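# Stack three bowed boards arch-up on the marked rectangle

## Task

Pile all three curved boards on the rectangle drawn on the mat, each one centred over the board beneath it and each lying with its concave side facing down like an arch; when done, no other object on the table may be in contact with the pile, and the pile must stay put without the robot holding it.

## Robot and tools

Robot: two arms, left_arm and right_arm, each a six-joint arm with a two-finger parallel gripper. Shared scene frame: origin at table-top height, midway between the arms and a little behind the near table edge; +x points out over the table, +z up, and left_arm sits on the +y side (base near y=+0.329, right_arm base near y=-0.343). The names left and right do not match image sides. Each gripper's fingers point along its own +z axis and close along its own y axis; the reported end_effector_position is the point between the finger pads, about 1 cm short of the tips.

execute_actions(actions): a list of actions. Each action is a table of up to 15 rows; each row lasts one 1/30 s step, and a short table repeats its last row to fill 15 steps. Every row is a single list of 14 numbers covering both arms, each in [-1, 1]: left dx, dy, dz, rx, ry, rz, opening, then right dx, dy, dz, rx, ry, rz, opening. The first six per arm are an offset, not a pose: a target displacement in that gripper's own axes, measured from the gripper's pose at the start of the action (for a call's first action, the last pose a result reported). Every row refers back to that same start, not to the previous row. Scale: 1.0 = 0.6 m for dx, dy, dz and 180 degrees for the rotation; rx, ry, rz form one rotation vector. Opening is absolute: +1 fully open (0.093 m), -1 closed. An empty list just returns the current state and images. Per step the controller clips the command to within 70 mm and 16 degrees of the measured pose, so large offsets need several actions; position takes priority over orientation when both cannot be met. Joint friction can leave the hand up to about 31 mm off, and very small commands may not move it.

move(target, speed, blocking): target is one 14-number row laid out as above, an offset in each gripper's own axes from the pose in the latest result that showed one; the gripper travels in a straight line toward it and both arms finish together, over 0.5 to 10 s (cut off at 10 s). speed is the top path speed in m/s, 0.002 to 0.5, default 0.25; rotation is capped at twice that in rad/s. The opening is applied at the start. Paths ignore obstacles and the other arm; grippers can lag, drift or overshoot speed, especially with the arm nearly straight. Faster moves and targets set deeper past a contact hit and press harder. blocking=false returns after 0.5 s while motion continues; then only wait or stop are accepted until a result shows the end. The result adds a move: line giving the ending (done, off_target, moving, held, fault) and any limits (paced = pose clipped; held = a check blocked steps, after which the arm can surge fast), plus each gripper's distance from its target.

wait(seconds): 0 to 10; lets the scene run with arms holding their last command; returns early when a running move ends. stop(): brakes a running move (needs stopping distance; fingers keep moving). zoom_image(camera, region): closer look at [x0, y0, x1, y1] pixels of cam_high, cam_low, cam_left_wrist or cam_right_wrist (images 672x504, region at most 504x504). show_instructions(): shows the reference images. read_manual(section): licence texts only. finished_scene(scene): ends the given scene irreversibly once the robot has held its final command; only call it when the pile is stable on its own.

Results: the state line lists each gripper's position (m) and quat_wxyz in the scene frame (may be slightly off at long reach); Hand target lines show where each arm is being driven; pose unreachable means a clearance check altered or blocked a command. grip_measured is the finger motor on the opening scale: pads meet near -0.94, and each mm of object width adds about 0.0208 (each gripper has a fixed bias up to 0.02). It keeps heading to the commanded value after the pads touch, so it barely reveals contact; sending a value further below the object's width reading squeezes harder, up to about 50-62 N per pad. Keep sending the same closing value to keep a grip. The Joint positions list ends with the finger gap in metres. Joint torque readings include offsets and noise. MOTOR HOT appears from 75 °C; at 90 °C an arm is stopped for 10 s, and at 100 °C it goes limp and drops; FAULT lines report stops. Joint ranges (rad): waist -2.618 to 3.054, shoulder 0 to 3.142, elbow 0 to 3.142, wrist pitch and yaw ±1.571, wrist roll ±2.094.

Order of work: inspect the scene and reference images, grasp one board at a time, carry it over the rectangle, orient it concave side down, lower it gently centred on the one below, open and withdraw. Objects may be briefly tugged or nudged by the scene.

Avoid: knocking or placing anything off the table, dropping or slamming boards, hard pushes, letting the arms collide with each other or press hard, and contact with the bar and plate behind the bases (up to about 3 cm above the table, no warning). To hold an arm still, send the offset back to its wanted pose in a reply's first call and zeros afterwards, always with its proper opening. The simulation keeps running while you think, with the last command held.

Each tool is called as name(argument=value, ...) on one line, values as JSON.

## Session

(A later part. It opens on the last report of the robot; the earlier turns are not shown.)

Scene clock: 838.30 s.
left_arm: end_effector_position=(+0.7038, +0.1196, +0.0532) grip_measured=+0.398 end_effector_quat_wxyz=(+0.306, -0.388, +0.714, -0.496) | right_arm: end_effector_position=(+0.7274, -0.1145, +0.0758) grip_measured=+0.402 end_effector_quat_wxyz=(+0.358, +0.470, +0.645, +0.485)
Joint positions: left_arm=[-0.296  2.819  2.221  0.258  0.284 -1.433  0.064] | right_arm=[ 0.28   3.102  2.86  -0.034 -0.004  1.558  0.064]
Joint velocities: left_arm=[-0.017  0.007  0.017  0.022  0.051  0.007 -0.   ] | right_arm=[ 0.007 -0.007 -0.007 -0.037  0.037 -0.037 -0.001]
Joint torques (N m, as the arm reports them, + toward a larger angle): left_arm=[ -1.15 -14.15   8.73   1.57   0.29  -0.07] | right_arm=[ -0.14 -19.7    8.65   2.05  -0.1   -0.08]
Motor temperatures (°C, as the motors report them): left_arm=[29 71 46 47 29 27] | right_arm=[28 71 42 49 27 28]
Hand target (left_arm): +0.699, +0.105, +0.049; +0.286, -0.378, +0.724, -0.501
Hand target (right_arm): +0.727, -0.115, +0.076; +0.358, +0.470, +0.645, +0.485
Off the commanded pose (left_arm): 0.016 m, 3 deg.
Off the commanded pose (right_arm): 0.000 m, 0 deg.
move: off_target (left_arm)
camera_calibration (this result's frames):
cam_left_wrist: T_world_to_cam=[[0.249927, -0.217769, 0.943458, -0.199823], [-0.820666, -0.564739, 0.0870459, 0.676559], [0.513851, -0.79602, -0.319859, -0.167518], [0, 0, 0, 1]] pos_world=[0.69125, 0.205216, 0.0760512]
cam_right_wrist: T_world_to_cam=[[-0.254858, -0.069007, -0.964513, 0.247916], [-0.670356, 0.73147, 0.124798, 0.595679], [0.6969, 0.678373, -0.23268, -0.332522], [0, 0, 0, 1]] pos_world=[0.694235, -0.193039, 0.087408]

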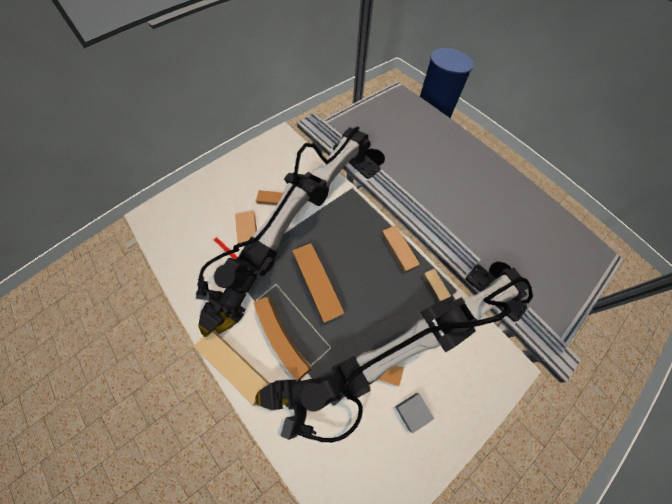

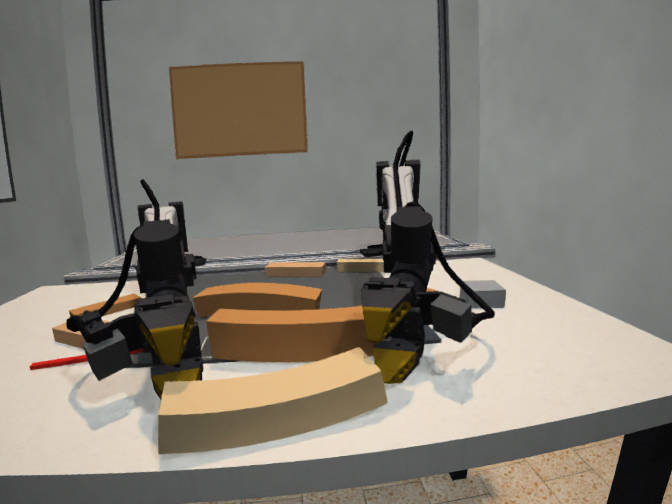

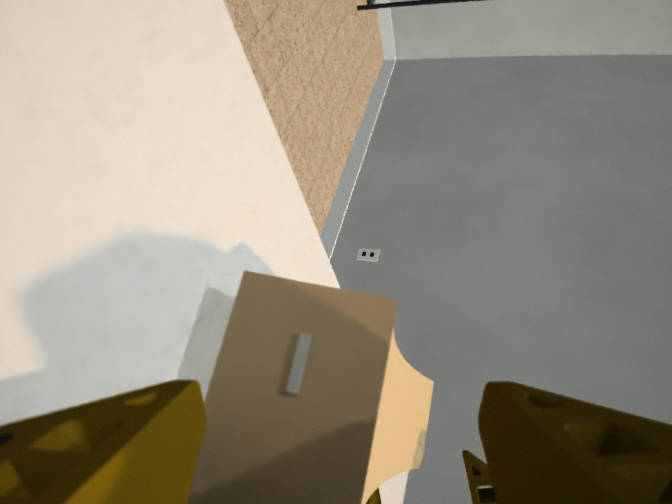

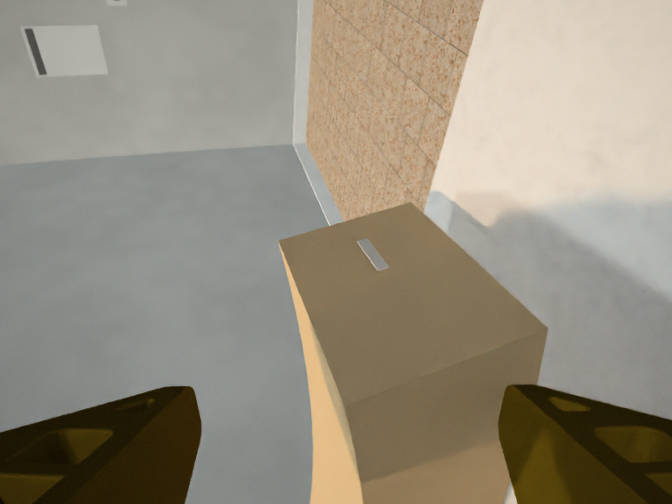

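move(target=[0.05,0.035,0.03,0,0,0,0.4,0,0,0,0,0,0,0.4], speed=0.03)

move(target=[0,0,0,0,0,0,-0.45,0,0,0,0,0,0,0.4], speed=0.03)

Scene clock: 841.77 s.
left_arm: end_effector_position=(+0.7105, +0.1233, +0.0540) grip_measured=+0.398 end_effector_quat_wxyz=(+0.335, -0.393, +0.695, -0.499) | right_arm: end_effector_position=(+0.7274, -0.1145, +0.0758) grip_measured=+0.402 end_effector_quat_wxyz=(+0.358, +0.470, +0.645, +0.485)
Joint positions: left_arm=[-0.301  2.84   2.222  0.331  0.23  -1.443  0.064] | right_arm=[ 0.28   3.102  2.86  -0.034 -0.004  1.558  0.064]
Joint velocities: left_arm=[-0.007 -0.002 -0.007  0.037  0.051 -0.066  0.   ] | right_arm=[ 0.012  0.002 -0.017  0.022 -0.037  0.007 -0.   ]
Joint torques (N m, as the arm reports them, + toward a larger angle): left_arm=[ -3.81 -12.65   7.11   1.73   0.03  -0.12] | right_arm=[ -0.18 -19.47   8.53   2.08  -0.08  -0.02]
Motor temperatures (°C, as the motors report them): left_arm=[29 72 46 47 29 27] | right_arm=[28 73 43 49 27 28]
Hand target (left_arm): +0.696, +0.091, +0.027; +0.307, -0.388, +0.715, -0.495
Hand target (right_arm): +0.727, -0.115, +0.076; +0.358, +0.470, +0.645, +0.485
Off the commanded pose (left_arm): 0.045 m, 4 deg.
Off the commanded pose (right_arm): 0.000 m, 0 deg.
move: off_target (left_arm)
camera_calibration (this result's frames):
cam_left_wrist: T_world_to_cam=[[0.211977, -0.202186, 0.956131, -0.17704], [-0.795748, -0.603661, 0.0487673, 0.673214], [0.567319, -0.771177, -0.288852, -0.210461], [0, 0, 0, 1]] pos_world=[0.692636, 0.208296, 0.0756503]
cam_right_wrist: T_world_to_cam=[[-0.254858, -0.069007, -0.964513, 0.247916], [-0.670356, 0.73147, 0.124798, 0.595679], [0.6969, 0.678373, -0.23268, -0.332522], [0, 0, 0, 1]] pos_world=[0.694235, -0.193039, 0.087408]

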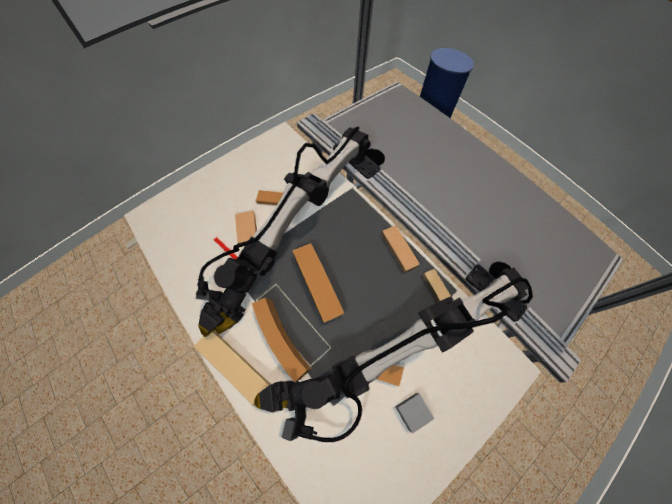

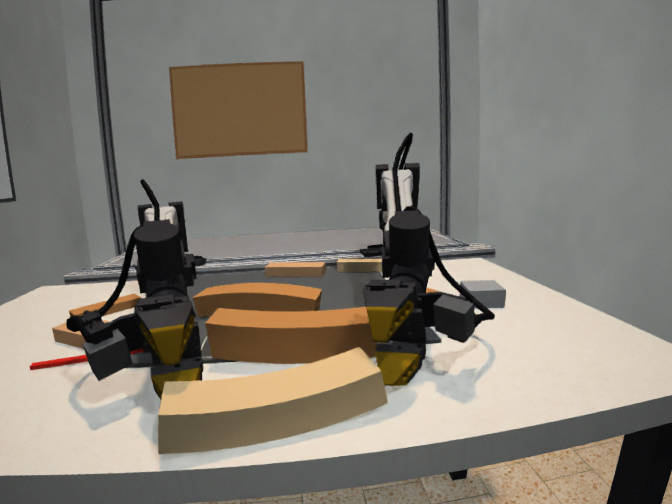

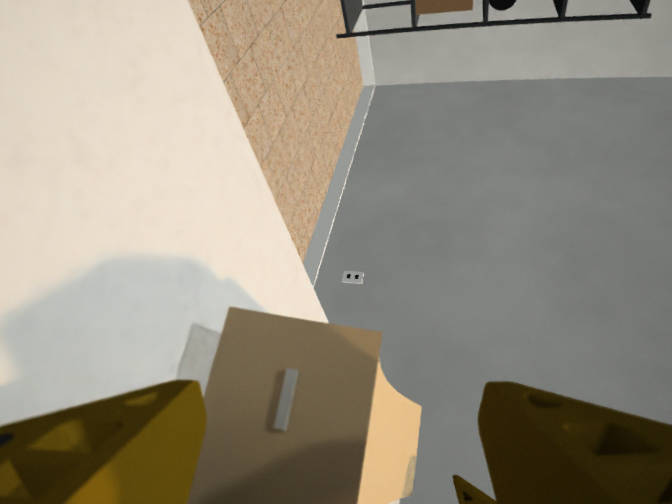

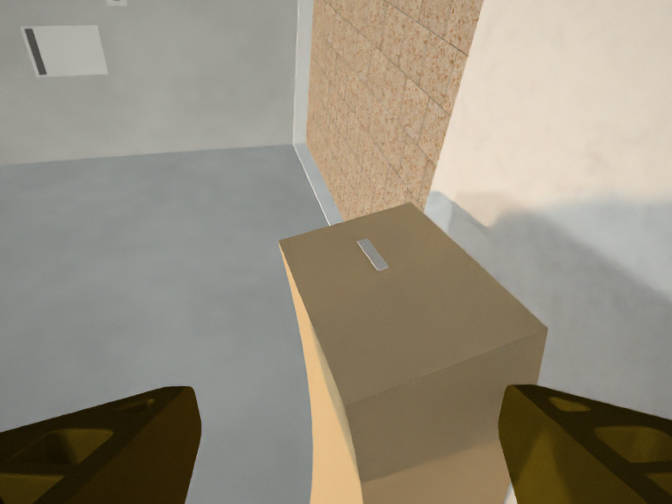

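Scene clock: 842.27 s.
left_arm: end_effector_position=(+0.7110, +0.1252, +0.0531) grip_measured=-0.449 end_effector_quat_wxyz=(+0.337, -0.395, +0.695, -0.498) | right_arm: end_effector_position=(+0.7274, -0.1145, +0.0758) grip_measured=+0.402 end_effector_quat_wxyz=(+0.358, +0.470, +0.645, +0.485)
Joint positions: left_arm=[-0.299  2.841  2.222  0.331  0.227 -1.443  0.024] | right_arm=[ 0.28   3.102  2.86  -0.034 -0.004  1.558  0.064]
Joint velocities: left_arm=[-0.007 -0.017 -0.007 -0.007 -0.007  0.007 -0.   ] | right_arm=[-0.007 -0.012  0.007  0.037  0.022 -0.022 -0.001]
Joint torques (N m, as the arm reports them, + toward a larger angle): left_arm=[  0.   -15.08   7.09   1.86  -0.05  -0.05] | right_arm=[ -0.02 -19.74   8.58   2.02  -0.07  -0.08]
Motor temperatures (°C, as the motors report them): left_arm=[29 73 46 47 29 27] | right_arm=[28 74 43 49 27 28]
Hand target (left_arm): +0.711, +0.123, +0.054; +0.336, -0.393, +0.695, -0.499
Hand target (right_arm): +0.727, -0.115, +0.076; +0.358, +0.470, +0.645, +0.485
Off the commanded pose (left_arm): 0.002 m, 0 deg.
Off the commanded pose (right_arm): 0.000 m, 0 deg.
move: done
camera_calibration (this result's frames):
cam_left_wrist: T_world_to_cam=[[0.213591, -0.202515, 0.955702, -0.177077], [-0.792839, -0.607501, 0.0484627, 0.673214], [0.570775, -0.768069, -0.290318, -0.212342], [0, 0, 0, 1]] pos_world=[0.692772, 0.210024, 0.0749606]
cam_right_wrist: T_world_to_cam=[[-0.254858, -0.069007, -0.964513, 0.247916], [-0.670356, 0.73147, 0.124798, 0.595679], [0.6969, 0.678373, -0.23268, -0.332522], [0, 0, 0, 1]] pos_world=[0.694235, -0.193039, 0.087408]

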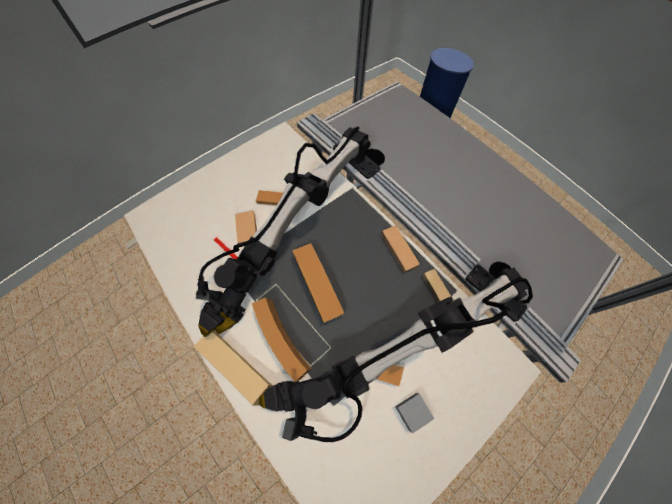

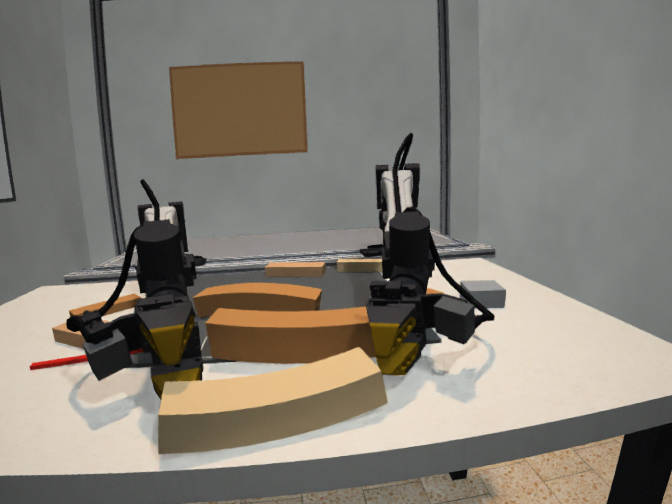

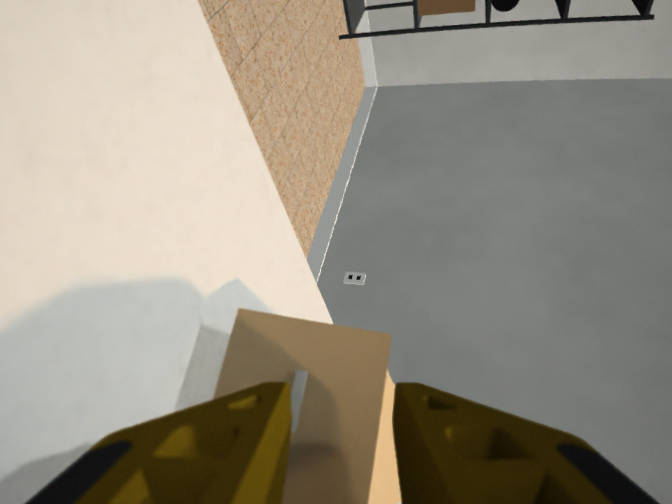

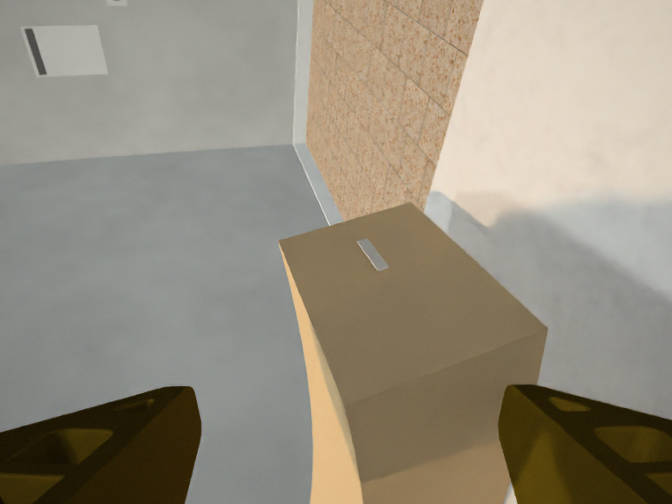

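move(target=[0.03,-0.072,-0.485,0,0,0,0.4,-0.033,0.07,-0.485,0,0,0,0.4], speed=0.15)

Scene clock: 854.73 s.
left_arm: end_effector_position=(+0.4648, +0.2206, +0.1768) grip_measured=+0.398 end_effector_quat_wxyz=(+0.340, -0.391, +0.691, -0.504) | right_arm: end_effector_position=(+0.4864, -0.2074, +0.2152) grip_measured=+0.402 end_effector_quat_wxyz=(+0.370, +0.463, +0.632, +0.499)
Joint positions: left_arm=[-0.173  1.684  0.771  0.633  0.352 -1.41   0.064] | right_arm=[ 0.234  1.707  0.956  0.521 -0.044  1.549  0.064]
Joint velocities: left_arm=[-0.017  0.002 -0.012  0.066 -0.022  0.022  0.   ] | right_arm=[ 0.002 -0.002 -0.007  0.022 -0.051 -0.007 -0.001]
Joint torques (N m, as the arm reports them, + toward a larger angle): left_arm=[ 1.06 -8.25  4.77  1.8   0.01  0.01] | right_arm=[ -0.96 -10.49   5.68   1.85  -0.29  -0.13]
Motor temperatures (°C, as the motors report them): left_arm=[29 80 46 48 29 27] | right_arm=[28 78 43 50 27 28]
Hand target (left_arm): +0.459, +0.226, +0.172; +0.336, -0.395, +0.694, -0.499
Hand target (right_arm): +0.480, -0.212, +0.200; +0.358, +0.470, +0.645, +0.485
Off the commanded pose (left_arm): 0.006 m, 1 deg.
Off the commanded pose (right_arm): 0.022 m, 3 deg.
MOTOR HOT: a motor of the left arm reached 75 °C. Now the hottest motor of the left arm, joint 2 (shoulder), reports 80 °C. The controller's stop level is 90 °C. To cool a motor, set the load down, stop pushing, or move to a pose that needs little force.
MOTOR HOT: a motor of the right arm reached 75 °C. Now the hottest motor of the right arm, joint 2 (shoulder), reports 78 °C. The controller's stop level is 90 °C. To cool a motor, set the load down, stop pushing, or move to a pose that needs little force.
move: off_target (right_arm)
camera_calibration (this result's frames):
cam_left_wrist: T_world_to_cam=[[0.197472, -0.19624, 0.960466, -0.218078], [-0.795842, -0.604169, 0.040183, 0.532135], [0.572399, -0.772314, -0.275482, 0.0349479], [0, 0, 0, 1]] pos_world=[0.446556, 0.305695, 0.197701]
cam_right_wrist: T_world_to_cam=[[-0.211758, -0.0547058, -0.97579, 0.298903], [-0.672201, 0.732916, 0.104786, 0.49019], [0.709439, 0.678116, -0.191974, -0.084027], [0, 0, 0, 1]] pos_world=[0.452413, -0.285936, 0.22417]

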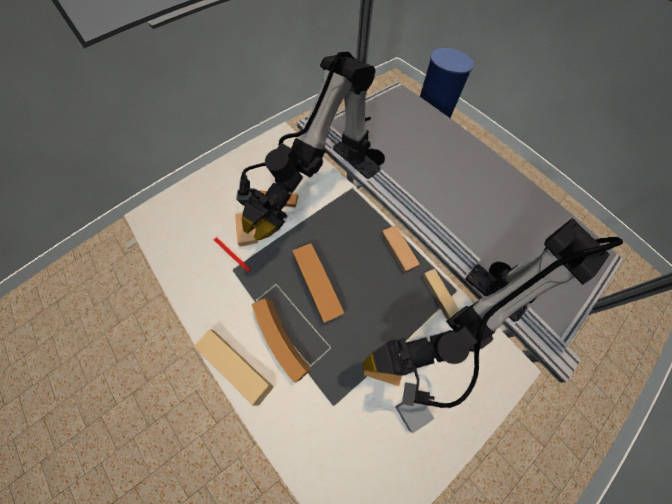

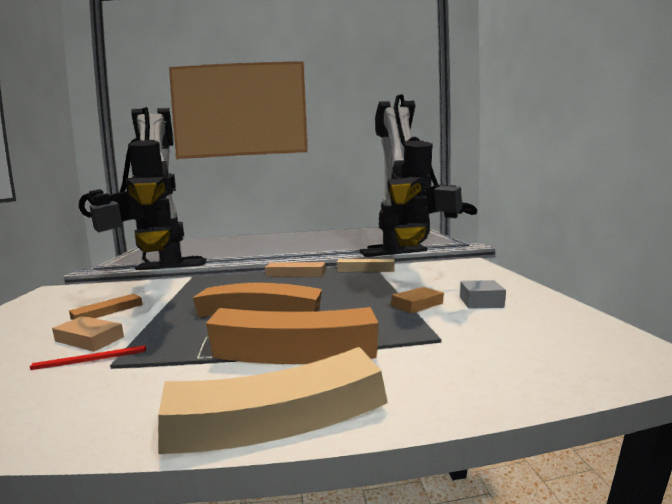

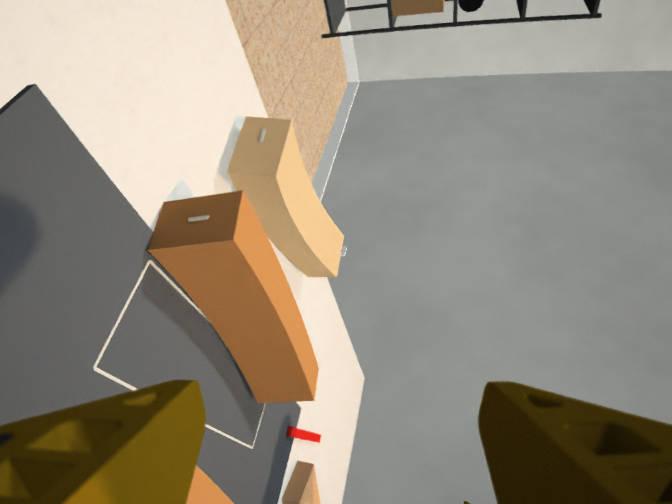

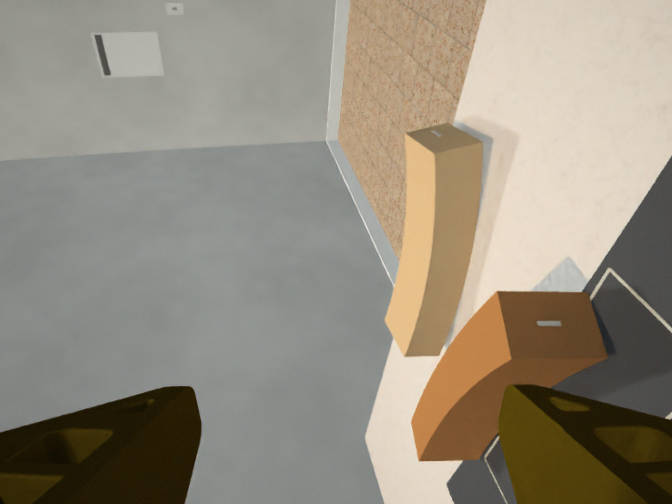

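Retract further to cool.

move(target=[0,0,-0.35,0,0,0,0.4,0,0,-0.35,0,0,0,0.4], speed=0.15)

wait(seconds=10)

Scene clock: 858.93 s.
left_arm: end_effector_position=(+0.2875, +0.3097, +0.2264) grip_measured=+0.398 end_effector_quat_wxyz=(+0.335, -0.394, +0.690, -0.507) | right_arm: end_effector_position=(+0.2956, -0.2650, +0.2787) grip_measured=+0.402 end_effector_quat_wxyz=(+0.378, +0.457, +0.624, +0.508)
Joint positions: left_arm=[ 0.322  0.779  0.449 -0.065  0.826 -1.224  0.064] | right_arm=[ 0.186  0.732  0.564 -0.031 -0.089  1.54   0.064]
Joint velocities: left_arm=[-0.007  0.007 -0.002 -0.051  0.007  0.022  0.001] | right_arm=[-0.002  0.007  0.007 -0.037  0.037  0.007 -0.001]
Joint torques (N m, as the arm reports them, + toward a larger angle): left_arm=[ 1.12 -1.84  7.35  1.57  0.15  0.01] | right_arm=[-1.24 -2.63  6.9   1.91 -0.11 -0.12]
Motor temperatures (°C, as the motors report them): left_arm=[29 78 46 48 29 27] | right_arm=[28 75 42 50 27 28]
Hand target (left_arm): +0.285, +0.311, +0.229; +0.339, -0.392, +0.689, -0.506
Hand target (right_arm): +0.291, -0.267, +0.266; +0.370, +0.462, +0.633, +0.499
Off the commanded pose (left_arm): 0.007 m, 1 deg.
Off the commanded pose (right_arm): 0.017 m, 2 deg.
MOTOR HOT: still on. Now the hottest motor of the left arm, joint 2 (shoulder), reports 78 °C; the controller's stop level is 90 °C.
MOTOR HOT: still on. Now the hottest motor of the right arm, joint 2 (shoulder), reports 75 °C; the controller's stop level is 90 °C.
move: off_target (right_arm)
camera_calibration (this result's frames):
cam_left_wrist: T_world_to_cam=[[0.203767, -0.186256, 0.961139, -0.21832], [-0.796658, -0.602172, 0.0522029, 0.439696], [0.569048, -0.776336, -0.271085, 0.220118], [0, 0, 0, 1]] pos_world=[0.269516, 0.394995, 0.246553]
cam_right_wrist: T_world_to_cam=[[-0.182941, -0.0460877, -0.982043, 0.312883], [-0.673566, 0.733498, 0.0910524, 0.401905], [0.71613, 0.678128, -0.16523, 0.0931746], [0, 0, 0, 1]] pos_world=[0.261224, -0.343561, 0.286066]

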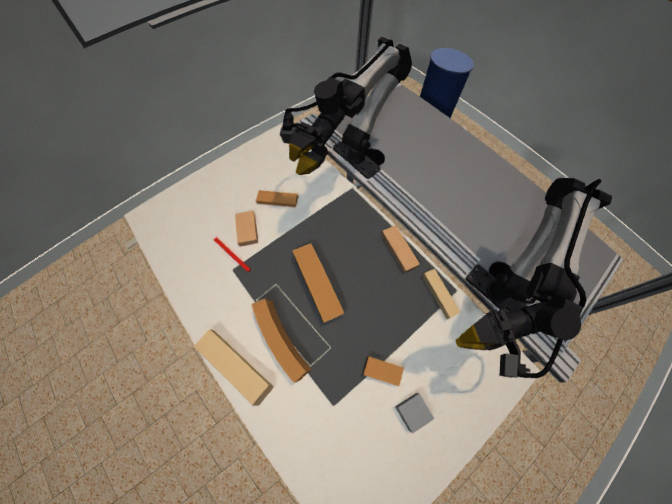

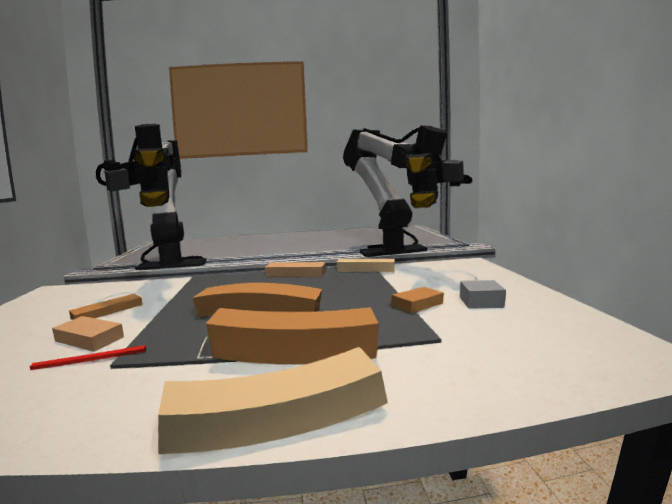

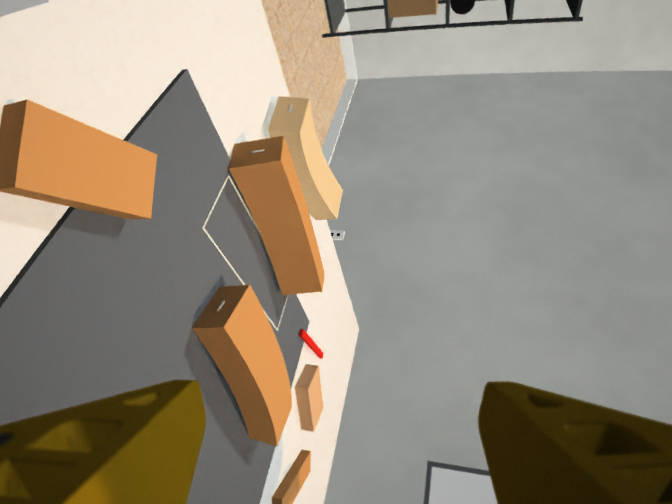

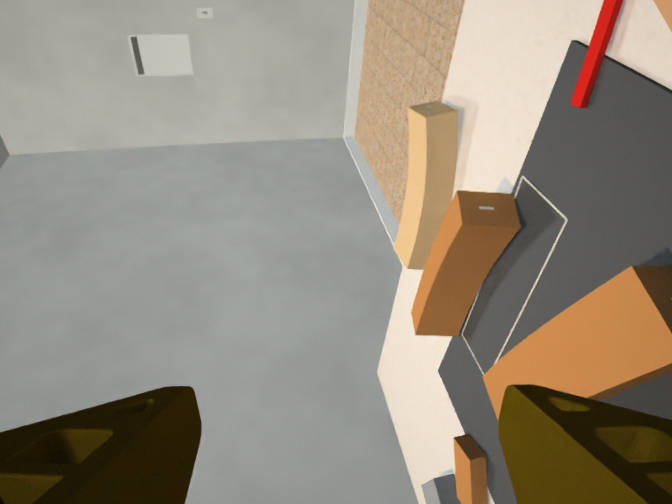

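Scene clock: 868.93 s.
left_arm: end_effector_position=(+0.2873, +0.3095, +0.2262) grip_measured=+0.398 end_effector_quat_wxyz=(+0.334, -0.393, +0.690, -0.507) | right_arm: end_effector_position=(+0.2956, -0.2650, +0.2785) grip_measured=+0.402 end_effector_quat_wxyz=(+0.378, +0.457, +0.625, +0.508)
Joint positions: left_arm=[ 0.322  0.779  0.449 -0.067  0.827 -1.223  0.064] | right_arm=[ 0.186  0.732  0.564 -0.032 -0.09   1.54   0.064]
Joint velocities: left_arm=[-0.002  0.007  0.017 -0.022 -0.022 -0.037 -0.001] | right_arm=[-0.027 -0.007  0.002 -0.022  0.007 -0.051 -0.001]
Joint torques (N m, as the arm reports them, + toward a larger angle): left_arm=[ 1.17 -1.73  7.41  1.56  0.2   0.01] | right_arm=[-1.   -2.29  6.72  1.9  -0.2  -0.09]
Motor temperatures (°C, as the motors report them): left_arm=[28 72 46 47 29 27] | right_arm=[28 68 42 49 27 28]
Hand target (left_arm): +0.285, +0.311, +0.229; +0.339, -0.392, +0.689, -0.506
Hand target (right_arm): +0.291, -0.267, +0.266; +0.370, +0.462, +0.633, +0.499
Off the commanded pose (left_arm): 0.007 m, 1 deg.
Off the commanded pose (right_arm): 0.016 m, 2 deg.
MOTOR HOT: cleared. Now the hottest motor of the left arm, joint 2 (shoulder), reports 72 °C.
MOTOR HOT: cleared. Now the hottest motor of the right arm, joint 2 (shoulder), reports 68 °C.
wait: 10.00 s; at rest by 0.17 s
camera_calibration (this result's frames):
cam_left_wrist: T_world_to_cam=[[0.204404, -0.186725, 0.960913, -0.218038], [-0.797475, -0.601034, 0.0528448, 0.439159], [0.567673, -0.777105, -0.271762, 0.220769], [0, 0, 0, 1]] pos_world=[0.269461, 0.394797, 0.246305]
cam_right_wrist: T_world_to_cam=[[-0.18367, -0.0462375, -0.9819, 0.312836], [-0.673773, 0.733251, 0.0915045, 0.401715], [0.715748, 0.678385, -0.16583, 0.0934953], [0, 0, 0, 1]] pos_world=[0.261204, -0.343518, 0.285919]

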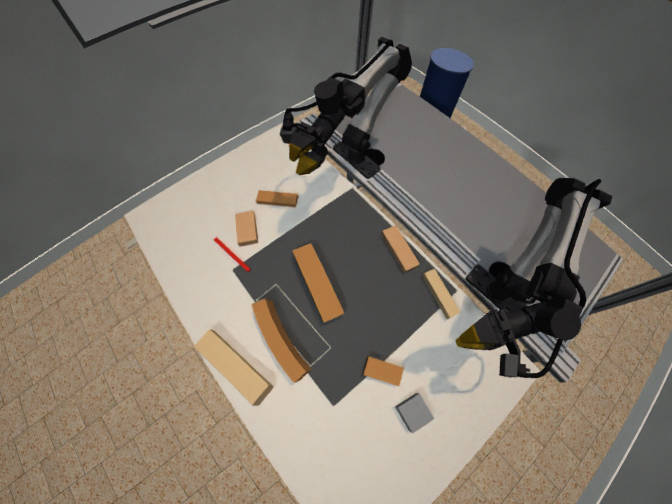

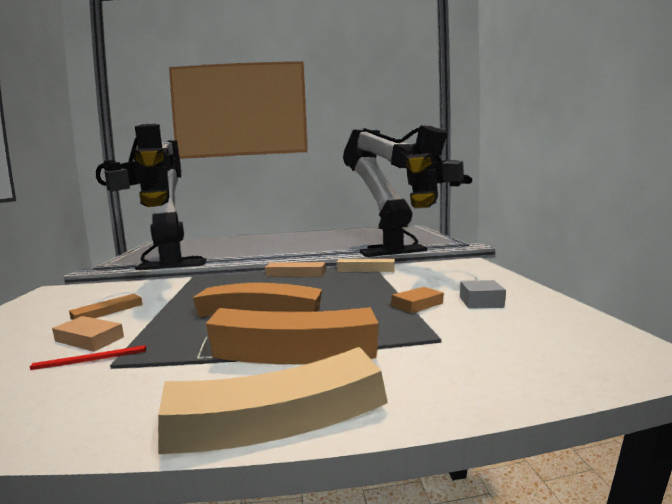

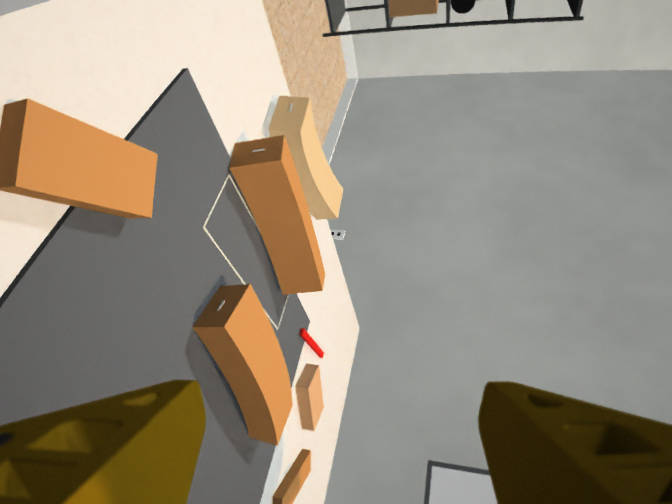

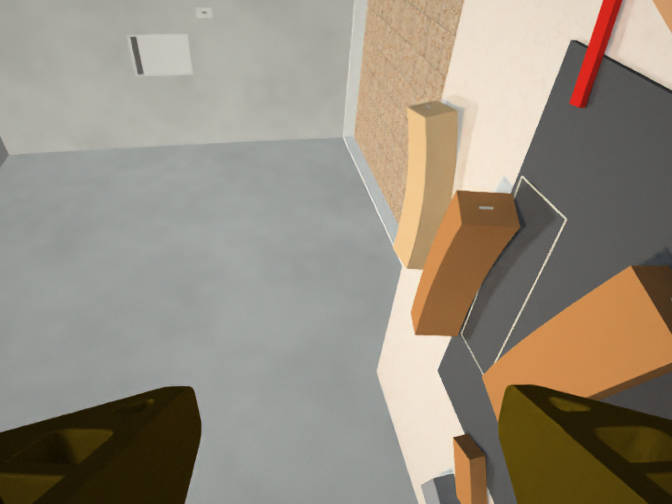

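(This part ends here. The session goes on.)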